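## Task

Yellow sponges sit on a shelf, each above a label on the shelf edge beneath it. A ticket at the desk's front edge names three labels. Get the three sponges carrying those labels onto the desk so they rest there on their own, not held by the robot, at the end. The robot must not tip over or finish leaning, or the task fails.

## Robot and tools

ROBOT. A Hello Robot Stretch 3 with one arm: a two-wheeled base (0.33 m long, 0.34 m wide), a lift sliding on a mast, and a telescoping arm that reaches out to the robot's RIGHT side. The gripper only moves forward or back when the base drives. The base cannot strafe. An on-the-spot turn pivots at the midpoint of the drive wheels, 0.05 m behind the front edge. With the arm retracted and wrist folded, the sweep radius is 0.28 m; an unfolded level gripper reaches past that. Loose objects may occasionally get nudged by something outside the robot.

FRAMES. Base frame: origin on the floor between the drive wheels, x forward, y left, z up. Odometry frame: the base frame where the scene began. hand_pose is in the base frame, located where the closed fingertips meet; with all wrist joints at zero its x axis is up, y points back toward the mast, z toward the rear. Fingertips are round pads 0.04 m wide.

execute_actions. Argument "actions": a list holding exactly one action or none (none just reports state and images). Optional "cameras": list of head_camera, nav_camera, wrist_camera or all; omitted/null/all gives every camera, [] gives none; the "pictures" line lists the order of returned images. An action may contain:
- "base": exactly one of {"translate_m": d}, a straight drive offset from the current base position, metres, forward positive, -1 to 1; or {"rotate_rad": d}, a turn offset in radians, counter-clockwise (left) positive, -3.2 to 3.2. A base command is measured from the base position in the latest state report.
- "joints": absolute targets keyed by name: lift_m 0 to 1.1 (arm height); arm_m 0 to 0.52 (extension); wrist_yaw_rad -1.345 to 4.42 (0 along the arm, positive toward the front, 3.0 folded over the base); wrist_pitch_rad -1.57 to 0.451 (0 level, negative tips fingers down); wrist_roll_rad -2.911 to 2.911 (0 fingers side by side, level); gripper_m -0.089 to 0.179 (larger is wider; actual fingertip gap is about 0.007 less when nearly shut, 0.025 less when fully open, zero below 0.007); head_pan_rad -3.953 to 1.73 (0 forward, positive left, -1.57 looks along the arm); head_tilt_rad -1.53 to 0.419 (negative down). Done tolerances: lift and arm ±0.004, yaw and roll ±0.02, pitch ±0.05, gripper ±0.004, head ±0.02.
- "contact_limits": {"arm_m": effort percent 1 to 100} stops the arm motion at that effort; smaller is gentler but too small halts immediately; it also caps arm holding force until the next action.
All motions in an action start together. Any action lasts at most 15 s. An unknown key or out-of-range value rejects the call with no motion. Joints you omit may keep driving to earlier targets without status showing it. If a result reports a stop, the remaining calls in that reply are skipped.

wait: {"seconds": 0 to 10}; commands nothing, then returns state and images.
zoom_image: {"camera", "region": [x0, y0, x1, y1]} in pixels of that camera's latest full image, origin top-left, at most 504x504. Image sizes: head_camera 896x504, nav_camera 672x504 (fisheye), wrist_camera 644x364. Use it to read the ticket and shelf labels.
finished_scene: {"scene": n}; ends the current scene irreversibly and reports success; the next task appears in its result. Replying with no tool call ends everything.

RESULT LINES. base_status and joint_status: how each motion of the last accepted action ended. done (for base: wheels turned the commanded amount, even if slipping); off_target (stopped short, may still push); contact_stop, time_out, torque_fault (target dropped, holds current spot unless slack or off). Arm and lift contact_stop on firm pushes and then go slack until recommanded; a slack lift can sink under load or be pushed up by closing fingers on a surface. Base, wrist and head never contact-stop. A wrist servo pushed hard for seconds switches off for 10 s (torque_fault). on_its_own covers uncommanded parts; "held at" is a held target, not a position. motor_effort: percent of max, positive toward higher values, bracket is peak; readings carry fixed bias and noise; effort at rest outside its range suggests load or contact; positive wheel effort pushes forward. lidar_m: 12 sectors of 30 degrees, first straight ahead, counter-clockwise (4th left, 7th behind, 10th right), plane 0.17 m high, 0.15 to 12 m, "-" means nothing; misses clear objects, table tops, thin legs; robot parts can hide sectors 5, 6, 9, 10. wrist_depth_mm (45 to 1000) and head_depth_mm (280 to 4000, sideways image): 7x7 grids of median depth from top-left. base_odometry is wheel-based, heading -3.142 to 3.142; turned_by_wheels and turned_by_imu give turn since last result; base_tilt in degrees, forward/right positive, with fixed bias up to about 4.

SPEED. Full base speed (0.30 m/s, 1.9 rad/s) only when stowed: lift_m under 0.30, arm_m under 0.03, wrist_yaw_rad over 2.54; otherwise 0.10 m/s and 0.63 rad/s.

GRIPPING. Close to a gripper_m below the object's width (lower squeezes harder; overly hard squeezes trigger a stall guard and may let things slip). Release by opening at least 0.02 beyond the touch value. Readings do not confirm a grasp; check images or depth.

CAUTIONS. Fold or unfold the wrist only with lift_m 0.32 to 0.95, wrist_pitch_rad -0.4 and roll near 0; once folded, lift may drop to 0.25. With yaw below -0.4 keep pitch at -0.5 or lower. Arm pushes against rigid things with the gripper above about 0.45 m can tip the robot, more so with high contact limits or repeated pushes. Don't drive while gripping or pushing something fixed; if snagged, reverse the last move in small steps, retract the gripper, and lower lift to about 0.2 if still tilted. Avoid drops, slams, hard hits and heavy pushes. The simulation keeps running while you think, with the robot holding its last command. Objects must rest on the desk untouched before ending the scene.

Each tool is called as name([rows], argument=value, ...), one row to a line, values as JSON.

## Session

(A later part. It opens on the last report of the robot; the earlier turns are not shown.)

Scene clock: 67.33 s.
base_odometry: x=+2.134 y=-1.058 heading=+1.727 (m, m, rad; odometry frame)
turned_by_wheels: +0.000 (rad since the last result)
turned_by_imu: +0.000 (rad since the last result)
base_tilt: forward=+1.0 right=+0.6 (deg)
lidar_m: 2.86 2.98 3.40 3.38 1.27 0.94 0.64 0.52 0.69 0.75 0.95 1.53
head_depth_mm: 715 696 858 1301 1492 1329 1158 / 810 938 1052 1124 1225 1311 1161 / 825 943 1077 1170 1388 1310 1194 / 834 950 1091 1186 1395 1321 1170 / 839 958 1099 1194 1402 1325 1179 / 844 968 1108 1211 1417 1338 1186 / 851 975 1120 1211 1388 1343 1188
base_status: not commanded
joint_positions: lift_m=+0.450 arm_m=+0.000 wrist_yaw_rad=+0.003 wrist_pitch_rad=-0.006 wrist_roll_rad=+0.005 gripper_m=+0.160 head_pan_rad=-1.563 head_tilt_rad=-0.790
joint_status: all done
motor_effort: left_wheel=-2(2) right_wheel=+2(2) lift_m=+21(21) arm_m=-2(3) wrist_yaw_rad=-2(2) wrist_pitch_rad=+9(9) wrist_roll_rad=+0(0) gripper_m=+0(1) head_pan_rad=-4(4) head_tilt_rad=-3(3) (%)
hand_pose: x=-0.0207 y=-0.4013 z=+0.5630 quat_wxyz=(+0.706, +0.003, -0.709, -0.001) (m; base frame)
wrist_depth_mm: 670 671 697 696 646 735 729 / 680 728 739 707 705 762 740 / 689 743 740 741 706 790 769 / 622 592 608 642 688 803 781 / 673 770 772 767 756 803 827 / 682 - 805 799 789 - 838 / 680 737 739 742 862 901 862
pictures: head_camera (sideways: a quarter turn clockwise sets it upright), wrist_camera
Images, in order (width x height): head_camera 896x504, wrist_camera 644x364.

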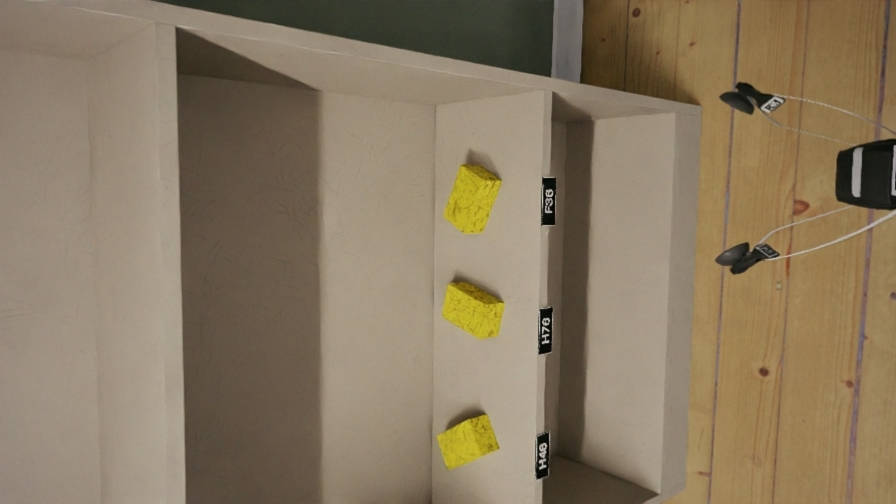

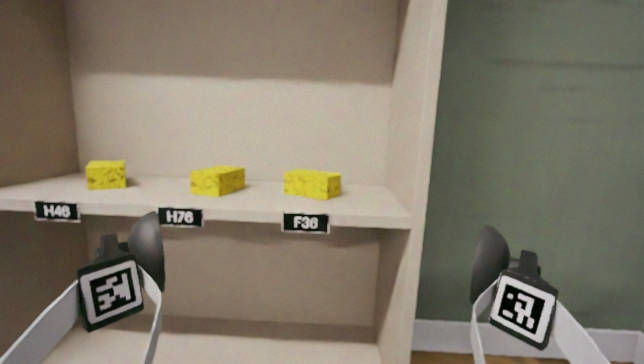

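execute_actions([
  {"base": {"translate_m": 0.09}, "joints": {"wrist_yaw_rad": -0.3, "arm_m": 0.4, "gripper_m": 0.175}},
], cameras=["head_camera", "wrist_camera"])

Scene clock: 73.60 s.
base_odometry: x=+2.120 y=-0.969 heading=+1.727 (m, m, rad; odometry frame)
turned_by_wheels: +0.000 (rad since the last result)
turned_by_imu: -0.001 (rad since the last result)
base_tilt: forward=+1.1 right=+0.7 (deg)
lidar_m: 2.78 2.89 3.30 3.37 1.40 1.03 0.63 0.61 0.78 0.99 0.90 1.53
head_depth_mm: 805 919 1021 1066 1168 1306 1163 / 811 938 1069 1171 1219 1304 1169 / 822 946 1078 1168 1411 1314 1166 / 834 953 1086 1175 1404 1325 1174 / 836 958 1100 1201 1405 1334 1176 / 842 967 1104 1194 1418 1334 1187 / 850 971 1118 1171 1238 1343 1190
base_status: done
joint_positions: lift_m=+0.450 arm_m=+0.400 wrist_yaw_rad=-0.299 wrist_pitch_rad=-0.004 wrist_roll_rad=+0.005 gripper_m=+0.175 head_pan_rad=-1.563 head_tilt_rad=-0.790
joint_status: all done
motor_effort: left_wheel=-3(4) right_wheel=+2(8) lift_m=+21(21) arm_m=+3(5) wrist_yaw_rad=-1(3) wrist_pitch_rad=+8(9) wrist_roll_rad=+0(0) gripper_m=+0(65) head_pan_rad=-4(4) head_tilt_rad=-4(3) (%)
hand_pose: x=-0.0968 y=-0.7895 z=+0.5634 quat_wxyz=(+0.697, -0.104, -0.701, -0.107) (m; base frame)
wrist_depth_mm: 281 296 316 339 344 233 175 / 283 302 325 352 356 236 176 / 293 312 338 365 355 234 176 / 301 321 348 377 360 236 177 / 306 328 341 375 344 250 177 / - 261 217 213 277 261 170 / 188 198 203 207 212 205 165
pictures: head_camera (sideways: a quarter turn clockwise sets it upright), wrist_camera
Images, in order (width x height): head_camera 896x504, wrist_camera 644x364.

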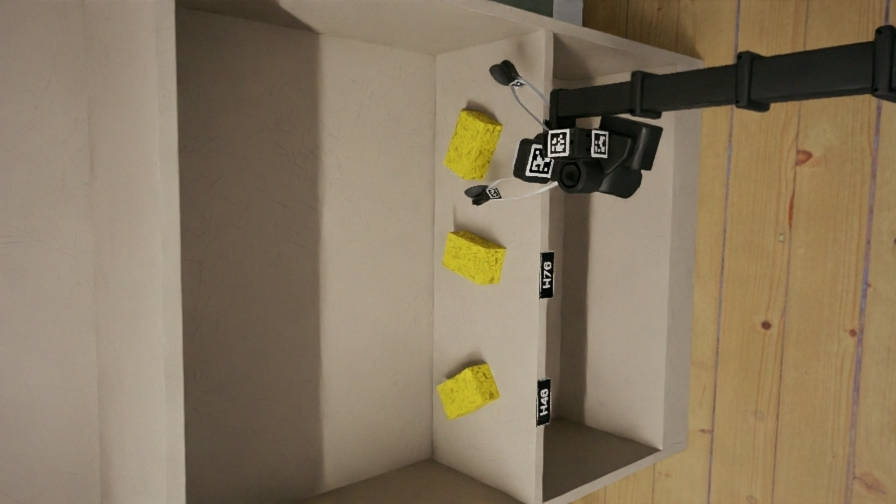

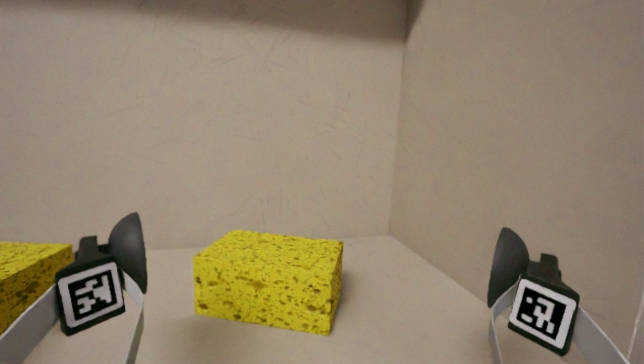

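execute_actions([
  {"joints": {"arm_m": 0.495}},
], cameras=[])

execute_actions([
  {"joints": {"lift_m": 0.4}},
], cameras=["head_camera", "wrist_camera"])

Scene clock: 76.43 s.
base_odometry: x=+2.120 y=-0.969 heading=+1.727 (m, m, rad; odometry frame)
turned_by_wheels: +0.000 (rad since the last result)
turned_by_imu: +0.000 (rad since the last result)
base_tilt: forward=+1.1 right=+0.7 (deg)
lidar_m: 2.78 2.89 3.31 3.37 1.39 1.03 0.63 0.61 0.78 0.99 0.90 1.53
head_depth_mm: 805 918 1022 1068 1168 1301 1178 / 811 938 1071 1179 1361 1300 1162 / 822 947 1077 1177 1384 1317 1170 / 831 951 1090 1179 1389 1327 1175 / 840 959 1101 1199 1404 1328 1184 / 844 966 1108 1203 1420 1344 1185 / 851 975 1111 1175 1242 1345 1188
base_status: not commanded
joint_positions: lift_m=+0.450 arm_m=+0.495 wrist_yaw_rad=-0.299 wrist_pitch_rad=-0.004 wrist_roll_rad=+0.005 gripper_m=+0.175 head_pan_rad=-1.563 head_tilt_rad=-0.790
joint_status: all done
motor_effort: left_wheel=-3(3) right_wheel=+2(2) lift_m=+21(21) arm_m=+3(4) wrist_yaw_rad=-1(1) wrist_pitch_rad=+8(8) wrist_roll_rad=+1(0) gripper_m=+1(0) head_pan_rad=-4(3) head_tilt_rad=-4(4) (%)
hand_pose: x=-0.0968 y=-0.8845 z=+0.5634 quat_wxyz=(+0.697, -0.104, -0.701, -0.107) (m; base frame)
wrist_depth_mm: 205 217 232 252 272 235 175 / 210 224 239 257 282 236 175 / 216 230 247 266 294 239 176 / 225 235 253 275 296 235 176 / 228 248 262 286 308 248 176 / - 250 250 273 279 261 171 / 187 197 138 140 192 205 165
pictures: none
No camera images: the call's "cameras" was empty. Leave "cameras" out to get every camera's image.

Scene clock: 78.07 s.
base_odometry: x=+2.120 y=-0.969 heading=+1.727 (m, m, rad; odometry frame)
turned_by_wheels: +0.000 (rad since the last result)
turned_by_imu: +0.000 (rad since the last result)
base_tilt: forward=+1.1 right=+0.6 (deg)
lidar_m: 2.78 2.89 3.30 3.38 1.40 1.03 0.63 0.61 0.78 0.99 0.90 1.54
head_depth_mm: 804 919 1021 1069 1170 1298 1158 / 810 940 1069 1170 1377 1307 1161 / 817 947 1081 1175 1388 1316 1166 / 832 953 1086 1179 1401 1314 1173 / 839 959 1099 1197 1409 1326 1183 / 846 966 1113 1197 1413 1341 1180 / 851 975 1113 1174 1240 1349 1190
base_status: not commanded
joint_positions: lift_m=+0.414 arm_m=+0.495 wrist_yaw_rad=-0.301 wrist_pitch_rad=+0.036 wrist_roll_rad=+0.006 gripper_m=+0.175 head_pan_rad=-1.563 head_tilt_rad=-0.792
joint_status: lift_m contact_stop (moved -0.036 of -0.050)
on_its_own: lift_m is slack since a contact_stop, until your next command for it (your +0.400 is given up)
motor_effort: left_wheel=+0(7) right_wheel=-1(4) lift_m=+18(16) arm_m=+4(12) wrist_yaw_rad=+2(4) wrist_pitch_rad=-5(11) wrist_roll_rad=+0(0) gripper_m=+0(0) head_pan_rad=-4(3) head_tilt_rad=-3(2) (%)
hand_pose: x=-0.0977 y=-0.8851 z=+0.5378 quat_wxyz=(+0.699, -0.119, -0.699, -0.094) (m; base frame)
wrist_depth_mm: 209 222 236 257 282 236 176 / 213 228 244 264 286 236 175 / 216 230 247 268 291 235 176 / 223 235 255 277 297 235 177 / 226 244 258 282 306 249 177 / - 206 133 136 209 240 170 / 154 150 120 113 115 169 164
pictures: head_camera (sideways: a quarter turn clockwise sets it upright), wrist_camera
Images, in order (width x height): head_camera 896x504, wrist_camera 644x364.

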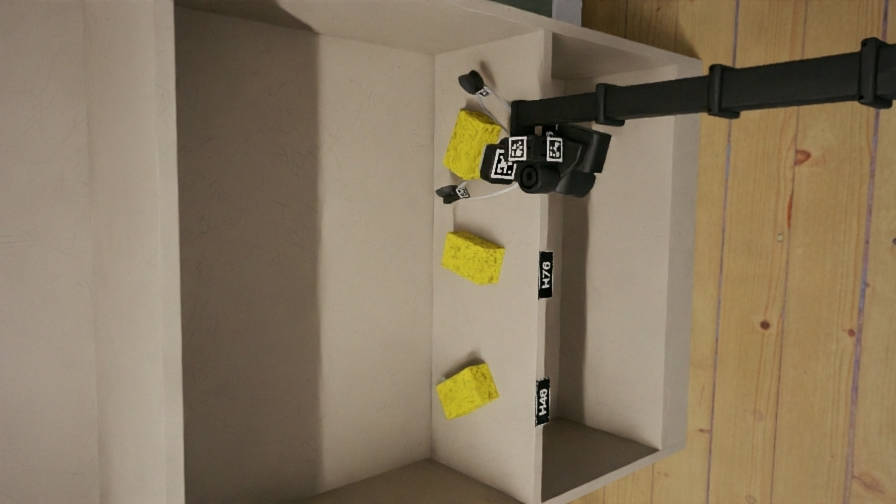

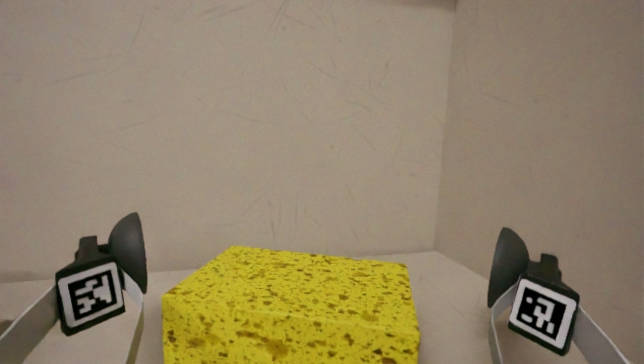

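execute_actions([
  {"joints": {"lift_m": 0.437}},
], cameras=[])

execute_actions([
  {"joints": {"wrist_pitch_rad": -0.12}},
], cameras=["wrist_camera"])

Scene clock: 80.47 s.
base_odometry: x=+2.120 y=-0.969 heading=+1.727 (m, m, rad; odometry frame)
turned_by_wheels: +0.000 (rad since the last result)
turned_by_imu: +0.000 (rad since the last result)
base_tilt: forward=+1.1 right=+0.7 (deg)
lidar_m: 2.78 2.89 3.31 3.39 1.40 1.03 0.63 0.61 0.78 0.99 0.90 1.53
head_depth_mm: 806 919 1022 1066 1171 1298 1175 / 810 936 1068 1169 1350 1307 1162 / 819 946 1082 1181 1380 1315 1165 / 831 952 1092 1179 1392 1323 1173 / 839 957 1095 1201 1404 1325 1178 / 846 964 1106 1195 1419 1339 1182 / 849 975 1113 1172 1242 1347 1190
base_status: not commanded
joint_positions: lift_m=+0.437 arm_m=+0.495 wrist_yaw_rad=-0.301 wrist_pitch_rad=+0.003 wrist_roll_rad=+0.006 gripper_m=+0.175 head_pan_rad=-1.563 head_tilt_rad=-0.792
joint_status: all done
motor_effort: left_wheel=+0(0) right_wheel=+0(1) lift_m=+21(23) arm_m=+3(3) wrist_yaw_rad=+2(2) wrist_pitch_rad=+6(6) wrist_roll_rad=+0(0) gripper_m=+0(0) head_pan_rad=-4(4) head_tilt_rad=-3(2) (%)
hand_pose: x=-0.0975 y=-0.8845 z=+0.5521 quat_wxyz=(+0.697, -0.107, -0.701, -0.105) (m; base frame)
wrist_depth_mm: 206 219 234 251 272 233 176 / 209 223 239 261 284 234 176 / 215 231 249 270 287 237 176 / 223 237 255 276 298 235 177 / 228 246 261 286 311 249 178 / - 242 163 165 259 262 171 / 172 175 126 123 177 187 166
pictures: none
No camera images: the call's "cameras" was empty. Leave "cameras" out to get every camera's image.

Scene clock: 81.30 s.
base_odometry: x=+2.120 y=-0.969 heading=+1.727 (m, m, rad; odometry frame)
turned_by_wheels: +0.000 (rad since the last result)
turned_by_imu: +0.000 (rad since the last result)
base_tilt: forward=+1.1 right=+0.6 (deg)
lidar_m: 2.77 2.89 3.30 3.38 1.40 1.03 0.63 0.61 0.78 0.99 0.90 1.53
head_depth_mm: 805 920 1020 1066 1170 1307 1176 / 809 937 1068 1186 1352 1305 1166 / 819 947 1079 1177 1380 1311 1166 / 830 954 1088 1176 1394 1324 1170 / 839 960 1099 1206 1408 1330 1179 / 843 966 1107 1195 1422 1346 1185 / 850 977 1112 1169 1244 1351 1190
base_status: not commanded
joint_positions: lift_m=+0.437 arm_m=+0.495 wrist_yaw_rad=-0.301 wrist_pitch_rad=-0.137 wrist_roll_rad=+0.006 gripper_m=+0.175 head_pan_rad=-1.563 head_tilt_rad=-0.792
joint_status: all done
motor_effort: left_wheel=+0(0) right_wheel=+0(0) lift_m=+21(21) arm_m=+3(3) wrist_yaw_rad=+2(3) wrist_pitch_rad=+5(7) wrist_roll_rad=+0(0) gripper_m=+1(0) head_pan_rad=-3(4) head_tilt_rad=-3(3) (%)
hand_pose: x=-0.0958 y=-0.8790 z=+0.5167 quat_wxyz=(+0.688, -0.058, -0.707, -0.154) (m; base frame)
wrist_depth_mm: 199 210 225 242 261 230 173 / 206 217 235 253 275 232 174 / 215 228 246 266 291 235 176 / 222 238 256 282 304 237 176 / 225 239 141 145 232 229 179 / - 163 124 117 122 185 173 / 133 137 131 123 135 142 151
pictures: wrist_camera
Images, in order (width x height): wrist_camera 644x364.

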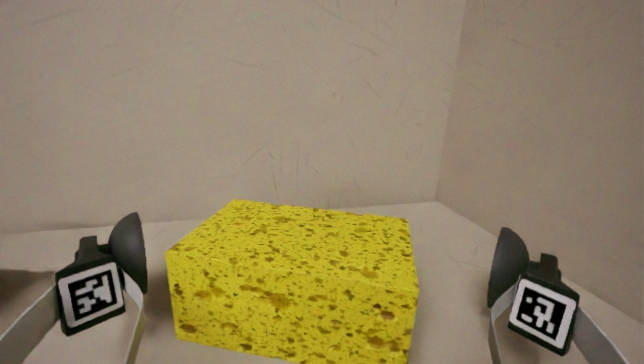

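execute_actions([
  {"joints": {"gripper_m": 0.06}},
], cameras=["wrist_camera"])

Scene clock: 83.37 s.
base_odometry: x=+2.120 y=-0.969 heading=+1.727 (m, m, rad; odometry frame)
turned_by_wheels: +0.000 (rad since the last result)
turned_by_imu: +0.000 (rad since the last result)
base_tilt: forward=+1.0 right=+0.6 (deg)
lidar_m: 2.78 2.89 3.31 3.36 1.40 1.03 0.63 0.61 0.78 0.99 0.90 1.53
head_depth_mm: 803 920 1021 1060 1171 1306 1178 / 813 937 1070 1170 1352 1308 1163 / 816 949 1081 1188 1386 1315 1168 / 832 954 1091 1175 1395 1324 1170 / 836 960 1100 1196 1409 1326 1181 / 843 968 1109 1197 1412 1343 1182 / 851 975 1112 1172 1244 1348 1191
base_status: not commanded
joint_positions: lift_m=+0.437 arm_m=+0.495 wrist_yaw_rad=-0.301 wrist_pitch_rad=-0.137 wrist_roll_rad=+0.007 gripper_m=+0.061 head_pan_rad=-1.563 head_tilt_rad=-0.792
joint_status: all done
motor_effort: left_wheel=+0(0) right_wheel=+0(0) lift_m=+21(21) arm_m=+3(3) wrist_yaw_rad=+2(2) wrist_pitch_rad=+6(5) wrist_roll_rad=+0(0) gripper_m=-21(96) head_pan_rad=-4(4) head_tilt_rad=-3(3) (%)
hand_pose: x=-0.0958 y=-0.8790 z=+0.5167 quat_wxyz=(+0.688, -0.058, -0.707, -0.154) (m; base frame)
wrist_depth_mm: 199 209 223 240 260 229 172 / 206 217 235 253 275 233 173 / 217 229 246 265 289 233 175 / 225 239 256 281 303 235 177 / 225 239 141 144 157 229 178 / 171 180 128 120 116 187 173 / 143 138 135 126 121 141 149
pictures: wrist_camera
Images, in order (width x height): wrist_camera 644x364.

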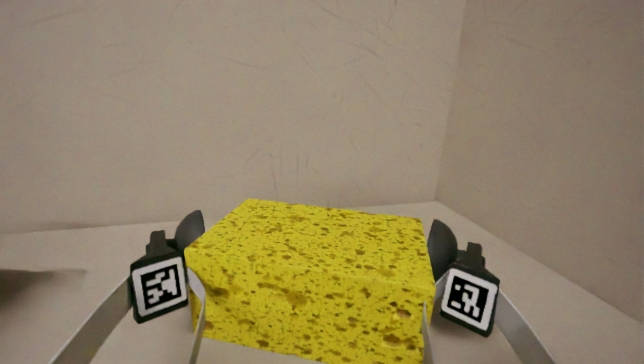

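execute_actions([
  {"joints": {"lift_m": 0.47}},
], cameras=[])

execute_actions([
  {"joints": {"arm_m": 0.0, "wrist_yaw_rad": 0.0}},
], cameras=["wrist_camera"])

Scene clock: 85.33 s.
base_odometry: x=+2.120 y=-0.969 heading=+1.727 (m, m, rad; odometry frame)
turned_by_wheels: +0.000 (rad since the last result)
turned_by_imu: +0.000 (rad since the last result)
base_tilt: forward=+1.0 right=+0.7 (deg)
lidar_m: 2.77 2.90 3.29 3.38 1.40 1.03 0.63 0.61 0.78 0.99 0.90 1.53
head_depth_mm: 806 919 1020 1064 1167 1319 1167 / 809 940 1073 1166 1382 1302 1163 / 815 943 1079 1181 1387 1317 1166 / 832 950 1093 1176 1394 1320 1170 / 835 963 1099 1195 1404 1329 1173 / 844 966 1109 1194 1411 1337 1184 / 848 976 1114 1176 1242 1349 1187
base_status: not commanded
joint_positions: lift_m=+0.470 arm_m=+0.495 wrist_yaw_rad=-0.301 wrist_pitch_rad=-0.139 wrist_roll_rad=+0.006 gripper_m=+0.061 head_pan_rad=-1.563 head_tilt_rad=-0.792
joint_status: all done
motor_effort: left_wheel=+0(1) right_wheel=+0(0) lift_m=+21(21) arm_m=+2(3) wrist_yaw_rad=+2(2) wrist_pitch_rad=+7(7) wrist_roll_rad=+0(0) gripper_m=-21(21) head_pan_rad=-4(4) head_tilt_rad=-2(4) (%)
hand_pose: x=-0.0958 y=-0.8789 z=+0.5490 quat_wxyz=(+0.688, -0.057, -0.707, -0.155) (m; base frame)
wrist_depth_mm: 198 210 222 243 260 229 172 / 208 220 233 251 276 232 175 / 214 228 246 266 292 235 174 / 225 237 257 284 307 238 176 / 233 250 142 146 160 240 178 / 219 234 128 120 115 222 179 / 182 179 138 126 121 182 176
pictures: none
No camera images: the call's "cameras" was empty. Leave "cameras" out to get every camera's image.

Scene clock: 90.17 s.
base_odometry: x=+2.120 y=-0.969 heading=+1.727 (m, m, rad; odometry frame)
turned_by_wheels: +0.000 (rad since the last result)
turned_by_imu: +0.000 (rad since the last result)
base_tilt: forward=+1.0 right=+0.6 (deg)
lidar_m: 2.78 2.89 3.30 3.37 1.40 1.03 0.63 0.61 0.78 0.99 0.90 1.53
head_depth_mm: 805 918 1021 1066 1169 1302 1159 / 810 937 1068 1166 1380 1307 1159 / 820 946 1077 1177 1394 1292 1171 / 831 954 1090 1172 1393 1321 1175 / 839 960 1101 1198 1405 1326 1178 / 847 969 1108 1197 1414 1341 1187 / 853 978 1112 1173 1246 1355 1189
base_status: not commanded
joint_positions: lift_m=+0.470 arm_m=+0.000 wrist_yaw_rad=-0.001 wrist_pitch_rad=-0.140 wrist_roll_rad=+0.006 gripper_m=+0.061 head_pan_rad=-1.563 head_tilt_rad=-0.792
joint_status: all done
motor_effort: left_wheel=-1(0) right_wheel=+0(0) lift_m=+21(21) arm_m=-3(3) wrist_yaw_rad=+2(3) wrist_pitch_rad=+7(6) wrist_roll_rad=+0(1) gripper_m=-22(21) head_pan_rad=-4(4) head_tilt_rad=-3(3) (%)
hand_pose: x=-0.0218 y=-0.3956 z=+0.5488 quat_wxyz=(+0.703, +0.049, -0.707, -0.051) (m; base frame)
wrist_depth_mm: 580 676 664 669 668 521 703 / 589 696 674 690 700 741 741 / 584 702 729 734 707 755 778 / 535 700 565 581 551 798 808 / 612 803 143 146 159 888 885 / 644 766 128 120 115 889 909 / 685 639 138 126 121 772 833
pictures: wrist_camera
Images, in order (width x height): wrist_camera 644x364.

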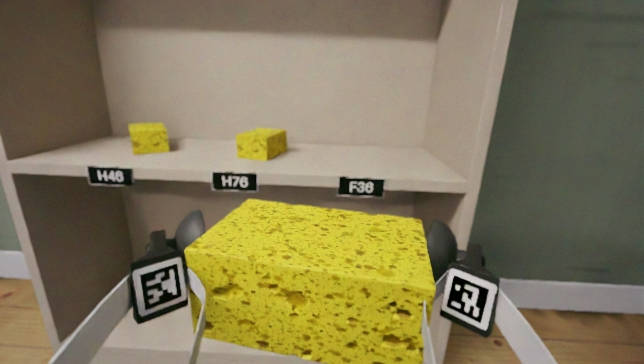

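execute_actions([
  {"base": {"rotate_rad": 1.236}, "joints": {"wrist_pitch_rad": -0.4, "wrist_yaw_rad": 3.0, "head_pan_rad": -1.57, "head_tilt_rad": -0.7}},
], cameras=[])

execute_actions([
  {"base": {"translate_m": 1.0}, "joints": {"lift_m": 0.285}},
], cameras=[])

execute_actions([
  {"base": {"translate_m": 1.0}},
], cameras=[])

execute_actions([
  {"base": {"translate_m": 0.5}},
], cameras=[])

execute_actions([
  {"base": {"rotate_rad": 1.97}},
], cameras=["head_camera", "nav_camera"])

Scene clock: 95.13 s.
base_odometry: x=+2.120 y=-0.969 heading=+2.963 (m, m, rad; odometry frame)
turned_by_wheels: +1.236 (rad since the last result)
turned_by_imu: +1.218 (rad since the last result)
base_tilt: forward=+1.1 right=+0.6 (deg)
lidar_m: 3.38 2.15 1.20 1.00 0.61 0.65 0.78 1.00 0.90 1.74 2.77 3.14
head_depth_mm: 1615 1641 1864 2017 1683 1404 1200 / 2033 2183 1892 2021 1699 1413 1206 / 2216 2359 2572 2151 1706 1422 1212 / 2443 2697 2849 2189 1725 1421 1222 / 2361 2596 2816 2212 1726 1435 1220 / 2335 2576 2754 2220 1744 1441 1225 / 2298 2502 2728 2216 1756 1451 1235
base_status: done
joint_positions: lift_m=+0.470 arm_m=+0.000 wrist_yaw_rad=+2.997 wrist_pitch_rad=-0.416 wrist_roll_rad=+0.006 gripper_m=+0.061 head_pan_rad=-1.563 head_tilt_rad=-0.705
joint_status: all done
motor_effort: left_wheel=-3(9) right_wheel=+3(7) lift_m=+21(21) arm_m=-2(2) wrist_yaw_rad=+3(5) wrist_pitch_rad=+6(8) wrist_roll_rad=+0(0) gripper_m=-21(21) head_pan_rad=-4(3) head_tilt_rad=+2(10) (%)
hand_pose: x=+0.0110 y=+0.0771 z=+0.4829 quat_wxyz=(+0.196, +0.702, +0.095, +0.677) (m; base frame)
wrist_depth_mm: 728 - 926 - - - - / 516 747 - - - - - / 507 704 - - - - - / 557 662 - - - - - / 595 654 134 146 160 887 910 / 630 676 128 120 115 726 733 / 598 591 136 126 121 613 637
pictures: none
No camera images: the call's "cameras" was empty. Leave "cameras" out to get every camera's image.

Scene clock: 101.30 s.
base_odometry: x=+1.136 y=-0.792 heading=+2.963 (m, m, rad; odometry frame)
turned_by_wheels: +0.000 (rad since the last result)
turned_by_imu: -0.001 (rad since the last result)
base_tilt: forward=+1.1 right=+0.6 (deg)
lidar_m: 2.36 2.76 1.57 1.32 1.32 1.44 1.64 1.70 2.13 2.46 2.46 2.76
head_depth_mm: 2318 2577 2758 2110 1690 1403 1203 / 2273 2512 2748 2148 1695 1418 1211 / 2204 2432 2653 2142 1713 1415 1214 / 2142 2393 2627 2176 1722 1426 1217 / 2084 2340 2573 2197 1719 1429 1220 / 2066 2272 2516 2211 1739 1436 1228 / 2022 2209 2461 2228 1756 1449 1231
base_status: done
joint_positions: lift_m=+0.285 arm_m=+0.000 wrist_yaw_rad=+2.998 wrist_pitch_rad=-0.418 wrist_roll_rad=+0.006 gripper_m=+0.061 head_pan_rad=-1.563 head_tilt_rad=-0.705
joint_status: all done
motor_effort: left_wheel=-2(9) right_wheel=+2(11) lift_m=+15(17) arm_m=-3(2) wrist_yaw_rad=+2(3) wrist_pitch_rad=+6(6) wrist_roll_rad=+0(0) gripper_m=-21(21) head_pan_rad=-4(4) head_tilt_rad=+2(2) (%)
hand_pose: x=+0.0108 y=+0.0769 z=+0.2979 quat_wxyz=(+0.196, +0.702, +0.096, +0.677) (m; base frame)
wrist_depth_mm: 978 - - - - - - / - - - - - - - / 893 928 973 968 - - - / 682 704 726 763 729 758 768 / 566 559 135 146 160 611 629 / 476 495 128 120 115 505 511 / 417 - 134 126 121 419 433
pictures: none
No camera images: the call's "cameras" was empty. Leave "cameras" out to get every camera's image.

Scene clock: 106.40 s.
base_odometry: x=+0.152 y=-0.614 heading=+2.963 (m, m, rad; odometry frame)
turned_by_wheels: +0.000 (rad since the last result)
turned_by_imu: -0.001 (rad since the last result)
base_tilt: forward=+1.1 right=+0.6 (deg)
lidar_m: 1.31 1.80 1.95 1.61 1.60 1.84 2.41 2.64 2.58 2.16 2.15 1.31
head_depth_mm: 1982 2246 2481 2117 1688 1402 1202 / 1938 2170 2467 2137 1706 1407 1203 / 1930 2126 2383 2167 1708 1417 1206 / 1873 2061 2324 2178 1719 1424 1214 / 1838 2019 2248 2188 1732 1434 1226 / 1787 1969 2189 2210 1736 1433 1230 / 1748 1927 2127 2217 1755 1448 1235
base_status: done
joint_positions: lift_m=+0.285 arm_m=+0.000 wrist_yaw_rad=+2.998 wrist_pitch_rad=-0.418 wrist_roll_rad=+0.006 gripper_m=+0.061 head_pan_rad=-1.563 head_tilt_rad=-0.705
joint_status: not commanded
motor_effort: left_wheel=-2(8) right_wheel=+2(10) lift_m=+15(15) arm_m=-2(1) wrist_yaw_rad=+3(2) wrist_pitch_rad=+6(6) wrist_roll_rad=+0(0) gripper_m=-21(21) head_pan_rad=-4(4) head_tilt_rad=+2(2) (%)
hand_pose: x=+0.0108 y=+0.0769 z=+0.2979 quat_wxyz=(+0.196, +0.702, +0.096, +0.677) (m; base frame)
wrist_depth_mm: - - - - - - - / - - - - - - - / 902 936 973 956 - - - / 677 704 726 725 760 764 780 / 569 564 135 146 159 607 619 / 473 485 127 120 115 507 516 / 424 - 134 126 120 416 427
pictures: none
No camera images: the call's "cameras" was empty. Leave "cameras" out to get every camera's image.

Scene clock: 109.80 s.
base_odometry: x=-0.340 y=-0.525 heading=+2.963 (m, m, rad; odometry frame)
turned_by_wheels: +0.000 (rad since the last result)
turned_by_imu: -0.001 (rad since the last result)
base_tilt: forward=+1.1 right=+0.6 (deg)
lidar_m: 0.91 0.88 1.49 1.77 1.77 2.01 2.91 3.24 2.39 1.99 1.99 0.83
head_depth_mm: 1858 2077 2349 2129 1686 1400 1204 / 1826 2033 2281 2137 1689 1407 1205 / 1778 1962 2217 2158 1704 1416 1219 / 1734 1916 2148 2169 1721 1429 1221 / 1696 1874 2083 2178 1732 1434 1221 / 1669 1828 2028 2162 1738 1441 1229 / 1619 1778 1980 2136 1754 1444 1232
base_status: done
joint_positions: lift_m=+0.285 arm_m=+0.000 wrist_yaw_rad=+2.998 wrist_pitch_rad=-0.418 wrist_roll_rad=+0.006 gripper_m=+0.061 head_pan_rad=-1.563 head_tilt_rad=-0.705
joint_status: not commanded
motor_effort: left_wheel=-2(8) right_wheel=+2(11) lift_m=+15(15) arm_m=-3(1) wrist_yaw_rad=+2(2) wrist_pitch_rad=+6(6) wrist_roll_rad=+0(0) gripper_m=-21(21) head_pan_rad=-4(4) head_tilt_rad=+3(3) (%)
hand_pose: x=+0.0108 y=+0.0769 z=+0.2979 quat_wxyz=(+0.196, +0.702, +0.096, +0.677) (m; base frame)
wrist_depth_mm: - - - - - - - / - - - - - - - / 898 911 - 944 - - - / 706 713 739 720 728 760 775 / 573 566 135 146 159 624 612 / 475 500 127 120 115 505 494 / 424 - 134 126 121 416 429
pictures: none
No camera images: the call's "cameras" was empty. Leave "cameras" out to get every camera's image.

Scene clock: 112.27 s.
base_odometry: x=-0.340 y=-0.525 heading=-1.351 (m, m, rad; odometry frame)
turned_by_wheels: +1.970 (rad since the last result)
turned_by_imu: +1.932 (rad since the last result)
base_tilt: forward=+1.1 right=+0.6 (deg)
lidar_m: 1.76 1.90 2.76 3.13 2.63 2.03 1.99 0.83 0.91 0.89 1.40 1.79
head_depth_mm: 1078 1193 1255 939 745 1339 1203 / 1092 1207 1274 945 750 1408 1206 / 1108 1227 1285 951 800 1372 1178 / 1121 1246 1388 997 810 1427 1216 / 1139 1268 1426 1628 1733 1432 1221 / 1159 1284 1450 1668 1742 1434 1228 / 1174 1310 1477 1698 1749 1447 1231
base_status: done
joint_positions: lift_m=+0.285 arm_m=+0.000 wrist_yaw_rad=+2.998 wrist_pitch_rad=-0.418 wrist_roll_rad=+0.006 gripper_m=+0.061 head_pan_rad=-1.563 head_tilt_rad=-0.704
joint_status: not commanded
motor_effort: left_wheel=-3(12) right_wheel=+2(13) lift_m=+15(15) arm_m=-2(3) wrist_yaw_rad=+2(2) wrist_pitch_rad=+6(6) wrist_roll_rad=+0(0) gripper_m=-21(21) head_pan_rad=-4(4) head_tilt_rad=+2(2) (%)
hand_pose: x=+0.0108 y=+0.0769 z=+0.2979 quat_wxyz=(+0.196, +0.702, +0.096, +0.677) (m; base frame)
wrist_depth_mm: - - - - - - - / - - - - - - - / 896 923 943 961 - - - / 699 700 730 752 737 752 792 / 562 573 134 145 160 605 626 / 474 506 128 120 115 506 507 / 424 - 134 126 120 421 437
pictures: head_camera (sideways: a quarter turn clockwise sets it upright), nav_camera (sideways: a quarter turn counterclockwise sets it upright)
Images, in order (width x height): head_camera 896x504, nav_camera 672x504.

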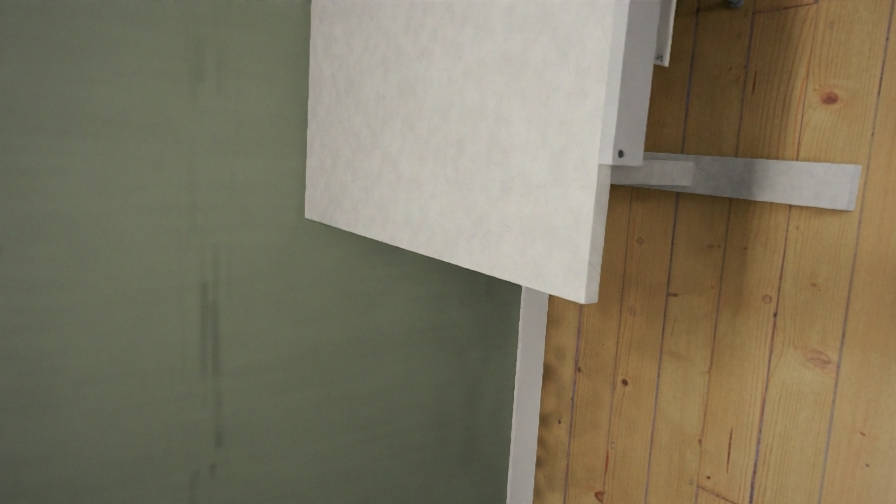

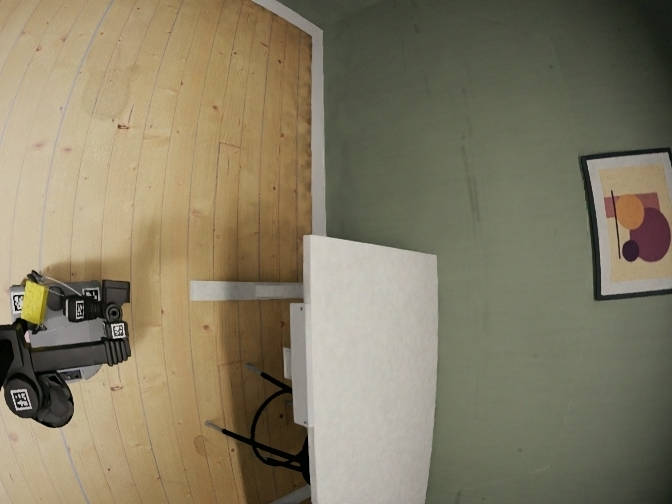

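execute_actions([
  {"base": {"rotate_rad": -0.11}, "joints": {"lift_m": 0.74}},
], cameras=[])

execute_actions([
  {"base": {"translate_m": -0.25}, "joints": {"wrist_yaw_rad": 0.0}},
], cameras=["head_camera"])

Scene clock: 118.43 s.
base_odometry: x=-0.340 y=-0.525 heading=-1.461 (m, m, rad; odometry frame)
turned_by_wheels: -0.110 (rad since the last result)
turned_by_imu: -0.109 (rad since the last result)
base_tilt: forward=+1.0 right=+0.6 (deg)
lidar_m: 1.77 1.82 2.46 3.15 2.91 2.08 1.99 1.48 0.83 0.88 1.36 1.82
head_depth_mm: 1099 1217 1264 937 744 1377 1209 / 1102 1223 1273 945 750 1378 1207 / 1108 1229 1287 950 754 1387 1207 / 1104 1229 1303 957 809 1393 1221 / 1114 1241 1366 1493 814 1434 1224 / 1120 1239 1393 1601 1737 1442 1227 / 1122 1247 1407 1601 1747 1448 1232
base_status: done
joint_positions: lift_m=+0.740 arm_m=+0.000 wrist_yaw_rad=+2.998 wrist_pitch_rad=-0.418 wrist_roll_rad=+0.006 gripper_m=+0.061 head_pan_rad=-1.563 head_tilt_rad=-0.704
joint_status: all done
motor_effort: left_wheel=+2(12) right_wheel=-3(9) lift_m=+21(21) arm_m=-2(2) wrist_yaw_rad=+2(2) wrist_pitch_rad=+6(6) wrist_roll_rad=+0(0) gripper_m=-21(21) head_pan_rad=-4(4) head_tilt_rad=+2(2) (%)
hand_pose: x=+0.0108 y=+0.0769 z=+0.7524 quat_wxyz=(+0.197, +0.702, +0.097, +0.677) (m; base frame)
wrist_depth_mm: - - - - - - - / - - - - - - - / - - - - - - - / - - - - - - - / - - 135 146 159 - - / - - 128 120 116 - - / 842 852 135 126 120 876 886
pictures: none
No camera images: the call's "cameras" was empty. Leave "cameras" out to get every camera's image.

Scene clock: 122.43 s.
base_odometry: x=-0.368 y=-0.276 heading=-1.460 (m, m, rad; odometry frame)
turned_by_wheels: +0.000 (rad since the last result)
turned_by_imu: +0.000 (rad since the last result)
base_tilt: forward=+1.1 right=+0.6 (deg)
lidar_m: 2.01 2.07 2.81 3.17 2.56 1.82 1.74 1.29 0.70 0.85 0.93 1.83
head_depth_mm: 1108 1225 1258 939 788 1371 1204 / 1109 1234 1278 943 797 1409 1205 / 1111 1231 1294 954 777 579 - / 1115 1237 1303 961 758 1443 1197 / 1120 1245 1315 964 763 1366 1218 / 1124 1251 1333 971 770 1442 1218 / 1134 1253 1409 981 822 1452 1228
base_status: done
joint_positions: lift_m=+0.740 arm_m=+0.000 wrist_yaw_rad=+0.003 wrist_pitch_rad=-0.418 wrist_roll_rad=+0.006 gripper_m=+0.061 head_pan_rad=-1.563 head_tilt_rad=-0.704
joint_status: all done
motor_effort: left_wheel=+2(4) right_wheel=-3(9) lift_m=+21(21) arm_m=-2(3) wrist_yaw_rad=-2(2) wrist_pitch_rad=+6(6) wrist_roll_rad=+0(0) gripper_m=-21(20) head_pan_rad=-4(3) head_tilt_rad=+2(1) (%)
hand_pose: x=-0.0210 y=-0.3696 z=+0.7524 quat_wxyz=(+0.690, +0.147, -0.693, -0.147) (m; base frame)
wrist_depth_mm: 966 954 925 892 929 953 945 / 526 498 509 525 562 566 604 / 334 338 348 354 359 372 383 / - 335 325 336 558 559 - / - - 142 145 160 - - / - - 128 120 116 - - / 868 847 138 126 121 868 894
pictures: head_camera (sideways: a quarter turn clockwise sets it upright)
Images, in order (width x height): head_camera 896x504.

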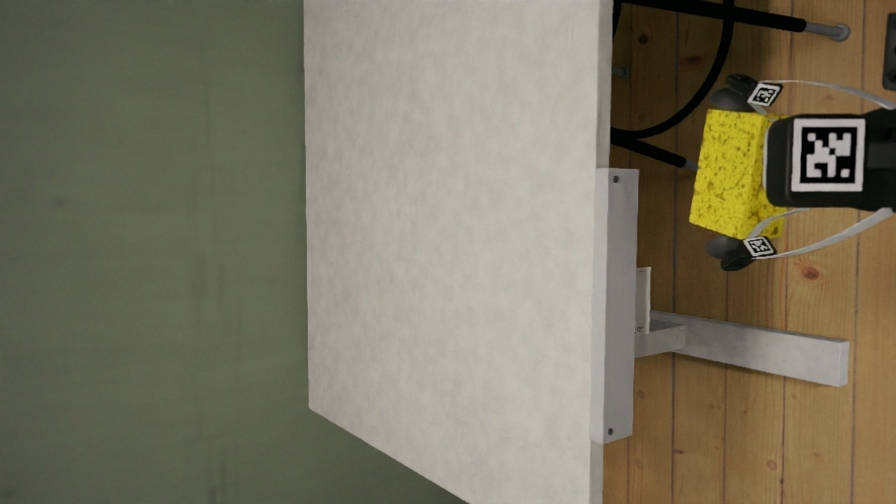

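execute_actions([
  {"joints": {"wrist_pitch_rad": -0.12, "arm_m": 0.4}},
], cameras=[])

execute_actions([
  {"joints": {"lift_m": 0.683}},
], cameras=["wrist_camera"])

execute_actions([
  {"joints": {"gripper_m": 0.15}},
], cameras=["wrist_camera"])

Scene clock: 127.57 s.
base_odometry: x=-0.368 y=-0.276 heading=-1.460 (m, m, rad; odometry frame)
turned_by_wheels: +0.000 (rad since the last result)
turned_by_imu: -0.001 (rad since the last result)
base_tilt: forward=+1.1 right=+0.6 (deg)
lidar_m: 2.02 2.06 2.80 3.17 2.55 1.82 1.74 1.29 0.70 0.85 0.93 1.83
head_depth_mm: 1106 1226 1262 973 - 1343 1178 / 1108 1230 1273 - 784 1379 1203 / 1115 1234 1287 - 756 1393 1214 / 1118 1242 1296 956 759 1424 1216 / 1120 1242 1312 969 763 1362 1217 / 1127 1246 1326 972 769 1436 1214 / 1132 1258 1404 982 820 1447 1233
base_status: not commanded
joint_positions: lift_m=+0.740 arm_m=+0.400 wrist_yaw_rad=+0.001 wrist_pitch_rad=-0.145 wrist_roll_rad=+0.006 gripper_m=+0.061 head_pan_rad=-1.563 head_tilt_rad=-0.704
joint_status: all done
motor_effort: left_wheel=+2(2) right_wheel=-3(3) lift_m=+21(21) arm_m=+3(4) wrist_yaw_rad=-1(2) wrist_pitch_rad=+9(10) wrist_roll_rad=+0(0) gripper_m=-21(21) head_pan_rad=-4(4) head_tilt_rad=+3(2) (%)
hand_pose: x=-0.0211 y=-0.7948 z=+0.8176 quat_wxyz=(+0.703, +0.052, -0.707, -0.051) (m; base frame)
wrist_depth_mm: 605 604 603 611 620 608 611 / 631 631 636 635 645 635 638 / 663 676 666 679 672 669 671 / 516 528 540 560 567 595 618 / 352 379 143 145 159 388 403 / 267 283 129 121 115 296 296 / 223 217 137 127 121 222 235
pictures: none
No camera images: the call's "cameras" was empty. Leave "cameras" out to get every camera's image.

Scene clock: 128.93 s.
base_odometry: x=-0.368 y=-0.276 heading=-1.460 (m, m, rad; odometry frame)
turned_by_wheels: +0.000 (rad since the last result)
turned_by_imu: +0.000 (rad since the last result)
base_tilt: forward=+1.1 right=+0.6 (deg)
lidar_m: 2.02 2.07 2.81 3.16 2.55 1.82 1.74 1.28 0.70 0.85 0.93 1.83
head_depth_mm: 1105 1221 1260 939 766 - 1205 / 1111 1227 1273 1018 1403 1379 1211 / 1112 1236 1284 1025 755 1388 1209 / 1118 1239 1301 957 759 1427 1217 / 1123 1247 1318 968 765 1361 1221 / 1128 1248 1326 973 768 1440 1217 / 1128 1254 1416 979 820 1442 1233
base_status: not commanded
joint_positions: lift_m=+0.683 arm_m=+0.400 wrist_yaw_rad=+0.001 wrist_pitch_rad=-0.145 wrist_roll_rad=+0.006 gripper_m=+0.061 head_pan_rad=-1.563 head_tilt_rad=-0.704
joint_status: all done
motor_effort: left_wheel=+2(2) right_wheel=-3(3) lift_m=+15(19) arm_m=+3(3) wrist_yaw_rad=-1(1) wrist_pitch_rad=+8(8) wrist_roll_rad=+0(0) gripper_m=-21(21) head_pan_rad=-4(4) head_tilt_rad=+1(2) (%)
hand_pose: x=-0.0211 y=-0.7948 z=+0.7610 quat_wxyz=(+0.703, +0.052, -0.707, -0.051) (m; base frame)
wrist_depth_mm: 598 607 610 605 616 604 606 / 637 636 644 646 640 633 632 / 661 652 653 650 652 677 674 / 351 361 369 384 398 411 428 / 242 259 142 146 159 274 277 / 183 195 128 120 116 200 202 / 153 149 138 126 121 152 161
pictures: wrist_camera
Images, in order (width x height): wrist_camera 644x364.

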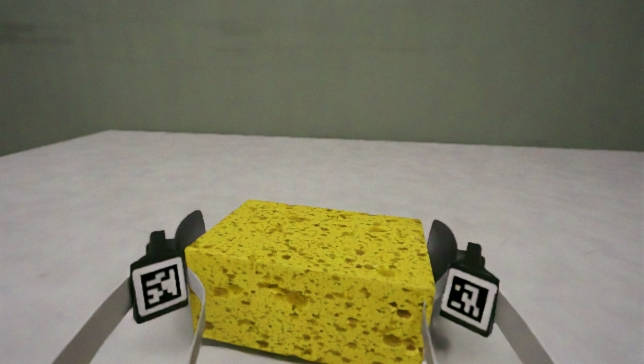

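Scene clock: 130.33 s.
base_odometry: x=-0.368 y=-0.276 heading=-1.460 (m, m, rad; odometry frame)
turned_by_wheels: +0.000 (rad since the last result)
turned_by_imu: +0.000 (rad since the last result)
base_tilt: forward=+1.1 right=+0.7 (deg)
lidar_m: 2.02 2.07 2.80 3.17 2.55 1.82 1.74 1.29 0.70 0.85 0.93 1.83
head_depth_mm: 1103 1229 1262 939 767 - 1211 / 1112 1225 1268 1019 1408 1382 1206 / 1112 1241 1281 1027 751 1384 1211 / 1121 1239 1297 958 759 1424 1215 / 1123 1243 1314 962 762 1370 1216 / 1128 1253 1321 972 769 1433 1218 / 1135 1254 1415 982 820 1450 1232
base_status: not commanded
joint_positions: lift_m=+0.683 arm_m=+0.400 wrist_yaw_rad=+0.001 wrist_pitch_rad=-0.145 wrist_roll_rad=+0.006 gripper_m=+0.150 head_pan_rad=-1.563 head_tilt_rad=-0.704
joint_status: all done
motor_effort: left_wheel=+2(2) right_wheel=-3(3) lift_m=+15(15) arm_m=+4(3) wrist_yaw_rad=-1(1) wrist_pitch_rad=+8(8) wrist_roll_rad=+0(0) gripper_m=+1(84) head_pan_rad=-4(4) head_tilt_rad=+2(2) (%)
hand_pose: x=-0.0211 y=-0.7948 z=+0.7611 quat_wxyz=(+0.703, +0.052, -0.707, -0.051) (m; base frame)
wrist_depth_mm: 606 598 611 608 597 613 609 / 630 640 650 645 640 630 628 / 652 656 637 648 661 664 667 / 355 361 373 380 400 410 431 / 239 260 174 162 264 288 275 / 192 - 127 122 131 - 203 / - 149 132 122 116 152 162
pictures: wrist_camera
Images, in order (width x height): wrist_camera 644x364.

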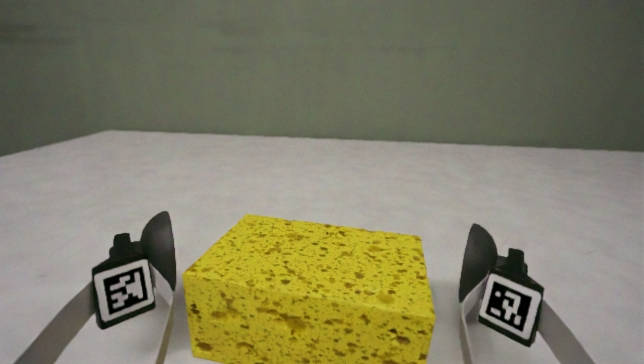

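execute_actions(actions=[])

Scene clock: 134.10 s.
base_odometry: x=-0.368 y=-0.276 heading=-1.460 (m, m, rad; odometry frame)
turned_by_wheels: +0.000 (rad since the last result)
turned_by_imu: +0.000 (rad since the last result)
base_tilt: forward=+1.1 right=+0.7 (deg)
lidar_m: 2.02 2.07 2.80 3.14 2.56 1.82 1.74 1.29 0.70 0.85 0.93 1.83
head_depth_mm: 1103 1225 1264 941 767 - 1204 / 1107 1228 1274 1016 1412 1378 1204 / 1110 1230 1284 1023 754 1386 1214 / 1119 1238 1300 958 759 1421 1213 / 1118 1246 1313 964 764 1353 1218 / 1127 1249 1329 974 767 1443 1213 / 1132 1254 1413 980 823 1454 1232
base_status: not commanded
joint_positions: lift_m=+0.683 arm_m=+0.400 wrist_yaw_rad=+0.001 wrist_pitch_rad=-0.145 wrist_roll_rad=+0.006 gripper_m=+0.150 head_pan_rad=-1.563 head_tilt_rad=-0.704
joint_status: all done
motor_effort: left_wheel=+2(2) right_wheel=-3(3) lift_m=+15(15) arm_m=+3(3) wrist_yaw_rad=-1(1) wrist_pitch_rad=+8(8) wrist_roll_rad=+0(0) gripper_m=+0(84) head_pan_rad=-3(4) head_tilt_rad=+2(2) (%)
hand_pose: x=-0.0211 y=-0.7948 z=+0.7611 quat_wxyz=(+0.703, +0.052, -0.707, -0.051) (m; base frame)
wrist_depth_mm: 593 599 595 605 601 631 605 / 624 637 641 650 656 640 639 / 662 652 657 663 683 659 671 / 351 360 373 385 399 417 429 / 241 261 172 163 265 286 275 / 191 - 127 123 131 - 203 / - 149 132 122 116 152 161
pictures: head_camera (sideways: a quarter turn clockwise sets it upright), nav_camera (sideways: a quarter turn counterclockwise sets it upright), wrist_camera
Images, in order (width x height): head_camera 896x504, nav_camera 672x504, wrist_camera 644x364.

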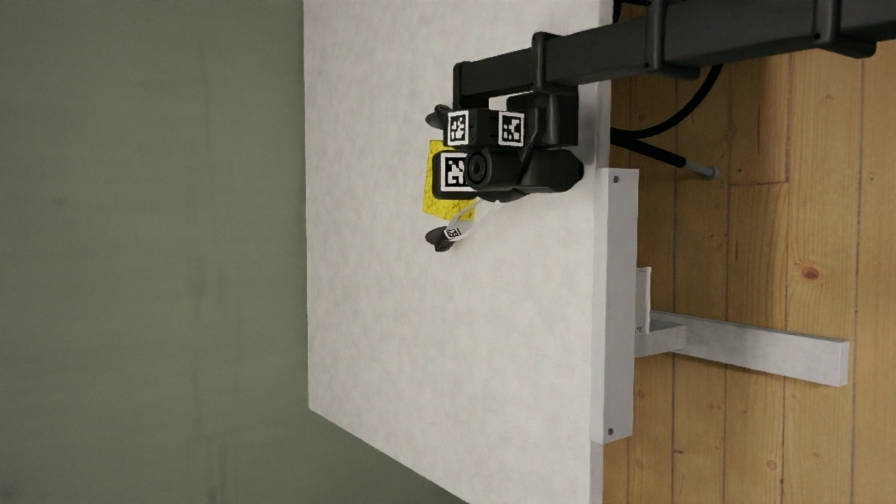

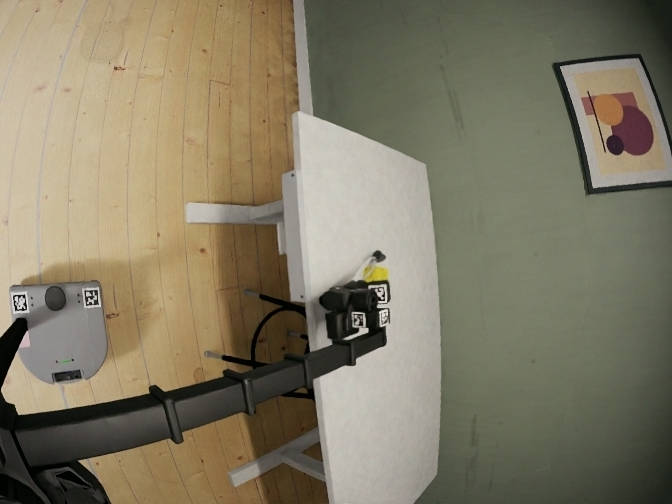

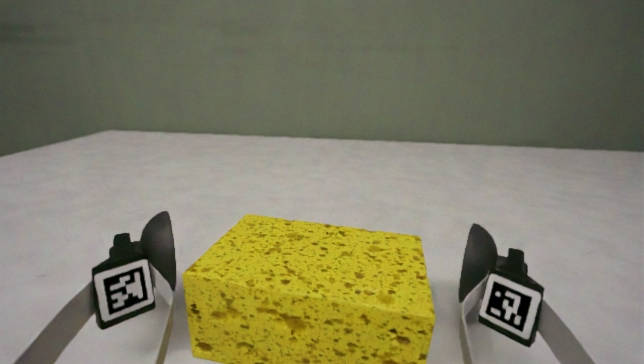

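execute_actions([
  {"joints": {"lift_m": 0.74}},
], cameras=[])

execute_actions([
  {"joints": {"arm_m": 0.0, "head_pan_rad": 0.0, "head_tilt_rad": -0.3}},
], cameras=[])

execute_actions([
  {"base": {"rotate_rad": 1.93}, "joints": {"wrist_pitch_rad": -0.4, "wrist_yaw_rad": 3.0, "gripper_m": 0.04}},
], cameras=[])

execute_actions([
  {"joints": {"lift_m": 0.285}},
], cameras=["head_camera", "nav_camera"])

Scene clock: 136.40 s.
base_odometry: x=-0.368 y=-0.276 heading=-1.460 (m, m, rad; odometry frame)
turned_by_wheels: +0.000 (rad since the last result)
turned_by_imu: +0.000 (rad since the last result)
base_tilt: forward=+1.1 right=+0.6 (deg)
lidar_m: 2.02 2.06 2.80 3.17 2.56 1.82 1.74 1.29 0.70 0.85 0.93 1.83
head_depth_mm: 1101 1225 1261 970 - 1341 1180 / 1112 1227 1275 - 786 1378 1207 / 1110 1236 1284 - 754 1390 1212 / 1119 1242 1303 943 760 1420 1215 / 1119 1239 1314 967 764 1363 1217 / 1126 1249 1323 972 769 1438 1215 / 1132 1260 1407 980 821 1453 1235
base_status: not commanded
joint_positions: lift_m=+0.740 arm_m=+0.400 wrist_yaw_rad=+0.001 wrist_pitch_rad=-0.144 wrist_roll_rad=+0.006 gripper_m=+0.150 head_pan_rad=-1.563 head_tilt_rad=-0.704
joint_status: all done
motor_effort: left_wheel=+3(2) right_wheel=-3(3) lift_m=+21(20) arm_m=+4(4) wrist_yaw_rad=-1(1) wrist_pitch_rad=+8(8) wrist_roll_rad=+0(0) gripper_m=+1(0) head_pan_rad=-4(3) head_tilt_rad=+2(2) (%)
hand_pose: x=-0.0211 y=-0.7949 z=+0.8179 quat_wxyz=(+0.703, +0.051, -0.707, -0.051) (m; base frame)
wrist_depth_mm: 599 600 594 612 599 608 600 / 640 643 639 640 639 633 649 / 665 667 660 685 675 688 684 / 545 524 546 553 580 599 619 / 353 381 367 371 386 414 407 / 268 - 277 282 289 - 298 / 214 217 176 170 221 223 235
pictures: none
No camera images: the call's "cameras" was empty. Leave "cameras" out to get every camera's image.

Scene clock: 140.53 s.
base_odometry: x=-0.368 y=-0.276 heading=-1.460 (m, m, rad; odometry frame)
turned_by_wheels: +0.000 (rad since the last result)
turned_by_imu: +0.000 (rad since the last result)
base_tilt: forward=+1.1 right=+0.6 (deg)
lidar_m: 2.02 2.07 2.80 3.17 2.55 1.82 1.74 1.29 0.70 0.85 0.93 1.83
head_depth_mm: 1759 1824 1916 1998 2096 2128 1637 / 1741 1834 1907 1996 2101 2117 1632 / 1750 1830 1917 2009 2107 2123 1640 / 1765 1833 1906 2016 2104 2147 1639 / 1776 1845 1927 2012 2106 2141 1637 / 1772 1861 1940 2056 2137 2146 1639 / 1802 1890 1966 2050 2151 2152 1656
base_status: not commanded
joint_positions: lift_m=+0.740 arm_m=+0.000 wrist_yaw_rad=+0.001 wrist_pitch_rad=-0.144 wrist_roll_rad=+0.006 gripper_m=+0.150 head_pan_rad=-0.007 head_tilt_rad=-0.310
joint_status: all done
motor_effort: left_wheel=+2(2) right_wheel=-3(3) lift_m=+21(21) arm_m=-2(3) wrist_yaw_rad=-1(1) wrist_pitch_rad=+8(8) wrist_roll_rad=+0(0) gripper_m=+0(0) head_pan_rad=+3(41) head_tilt_rad=+4(23) (%)
hand_pose: x=-0.0212 y=-0.3954 z=+0.8180 quat_wxyz=(+0.703, +0.051, -0.707, -0.051) (m; base frame)
wrist_depth_mm: 962 939 930 952 960 951 951 / - - - - - - - / - - - - - - - / - 524 551 522 597 627 640 / 355 382 372 378 386 422 408 / - - 330 333 547 - - / - - - - - - -
pictures: none
No camera images: the call's "cameras" was empty. Leave "cameras" out to get every camera's image.

Scene clock: 144.53 s.
base_odometry: x=-0.368 y=-0.276 heading=+0.469 (m, m, rad; odometry frame)
turned_by_wheels: +1.930 (rad since the last result)
turned_by_imu: +1.902 (rad since the last result)
base_tilt: forward=+1.2 right=+0.7 (deg)
lidar_m: 3.12 1.94 1.74 1.75 0.70 0.70 0.93 1.61 2.02 2.03 2.46 3.15
head_depth_mm: 2936 3030 3148 3294 3014 2123 1637 / 3055 3162 3282 3366 3060 2132 1631 / 3157 3286 3417 3507 3074 2136 1634 / 3272 3396 3557 3566 3064 2152 1641 / 3093 3325 3438 3551 3121 2149 1636 / 2724 2786 2851 2936 2892 2142 1650 / 2353 2405 2461 2486 2563 2159 1644
base_status: done
joint_positions: lift_m=+0.740 arm_m=+0.000 wrist_yaw_rad=+2.997 wrist_pitch_rad=-0.415 wrist_roll_rad=+0.006 gripper_m=+0.040 head_pan_rad=-0.007 head_tilt_rad=-0.310
joint_status: all done
motor_effort: left_wheel=-2(8) right_wheel=+3(8) lift_m=+21(21) arm_m=-2(2) wrist_yaw_rad=+3(4) wrist_pitch_rad=+5(7) wrist_roll_rad=+0(0) gripper_m=+0(84) head_pan_rad=+2(2) head_tilt_rad=+3(4) (%)
hand_pose: x=+0.0111 y=+0.0772 z=+0.7531 quat_wxyz=(+0.196, +0.703, +0.095, +0.678) (m; base frame)
wrist_depth_mm: 882 - - - - - - / 532 - - - - - - / - - - - - - - / - - - - - - - / - - - - - - - / 971 - - - - - - / 835 851 856 872 849 901 890
pictures: none
No camera images: the call's "cameras" was empty. Leave "cameras" out to get every camera's image.

Scene clock: 149.50 s.
base_odometry: x=-0.368 y=-0.276 heading=+0.469 (m, m, rad; odometry frame)
turned_by_wheels: +0.000 (rad since the last result)
turned_by_imu: +0.000 (rad since the last result)
base_tilt: forward=+1.1 right=+0.6 (deg)
lidar_m: 3.12 1.94 1.73 1.75 0.70 0.70 0.93 1.61 2.02 2.03 2.46 3.17
head_depth_mm: 2921 3042 3161 3294 3025 2128 1627 / 3022 3139 3244 3372 3051 2113 1632 / 3174 3300 3399 3513 3038 2127 1633 / 3296 3447 3535 3601 3121 2141 1640 / 3105 3343 3423 3519 3121 2142 1642 / 2715 2764 2874 2931 2888 2150 1638 / 2339 2396 2461 2488 2565 2167 1652
base_status: not commanded
joint_positions: lift_m=+0.285 arm_m=+0.000 wrist_yaw_rad=+2.998 wrist_pitch_rad=-0.416 wrist_roll_rad=+0.006 gripper_m=+0.040 head_pan_rad=-0.007 head_tilt_rad=-0.310
joint_status: all done
motor_effort: left_wheel=-3(2) right_wheel=+3(3) lift_m=+15(19) arm_m=-2(2) wrist_yaw_rad=+3(3) wrist_pitch_rad=+6(5) wrist_roll_rad=+0(0) gripper_m=+0(0) head_pan_rad=+3(3) head_tilt_rad=+4(3) (%)
hand_pose: x=+0.0110 y=+0.0771 z=+0.2982 quat_wxyz=(+0.196, +0.702, +0.096, +0.677) (m; base frame)
wrist_depth_mm: - - - - - - - / - - - - - - - / 919 902 961 995 - - - / 679 722 714 728 759 760 775 / 568 569 - 594 613 606 610 / 474 494 - 512 521 499 510 / 421 - - - 422 435 433
pictures: head_camera (sideways: a quarter turn clockwise sets it upright), nav_camera (sideways: a quarter turn counterclockwise sets it upright)
Images, in order (width x height): head_camera 896x504, nav_camera 672x504.

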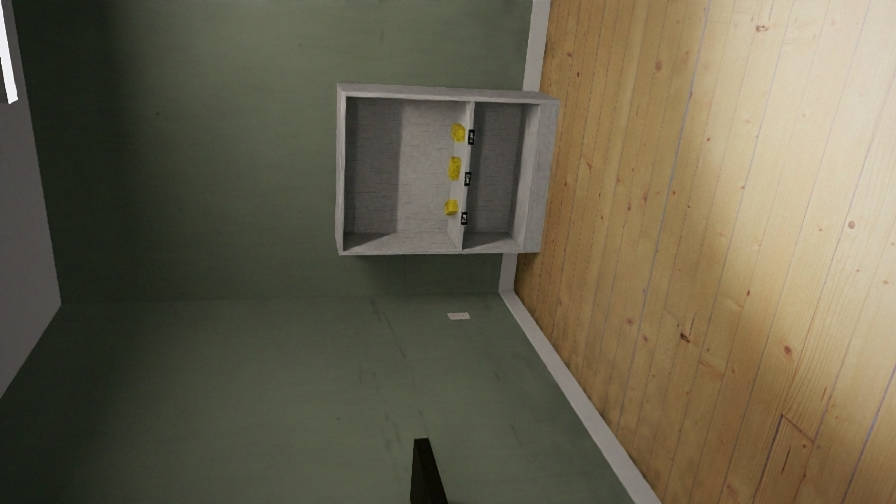

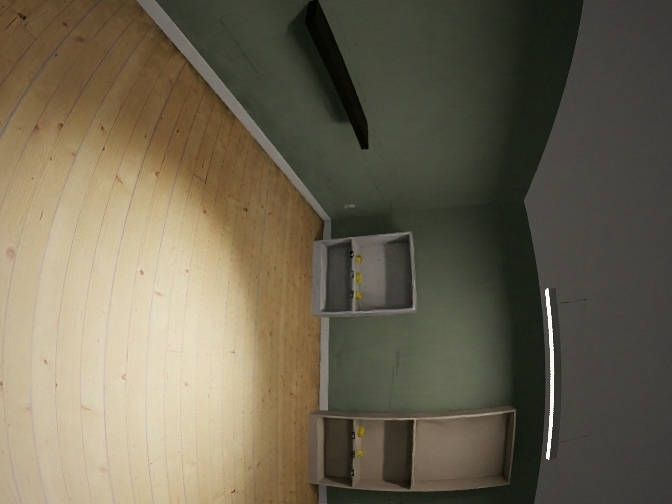

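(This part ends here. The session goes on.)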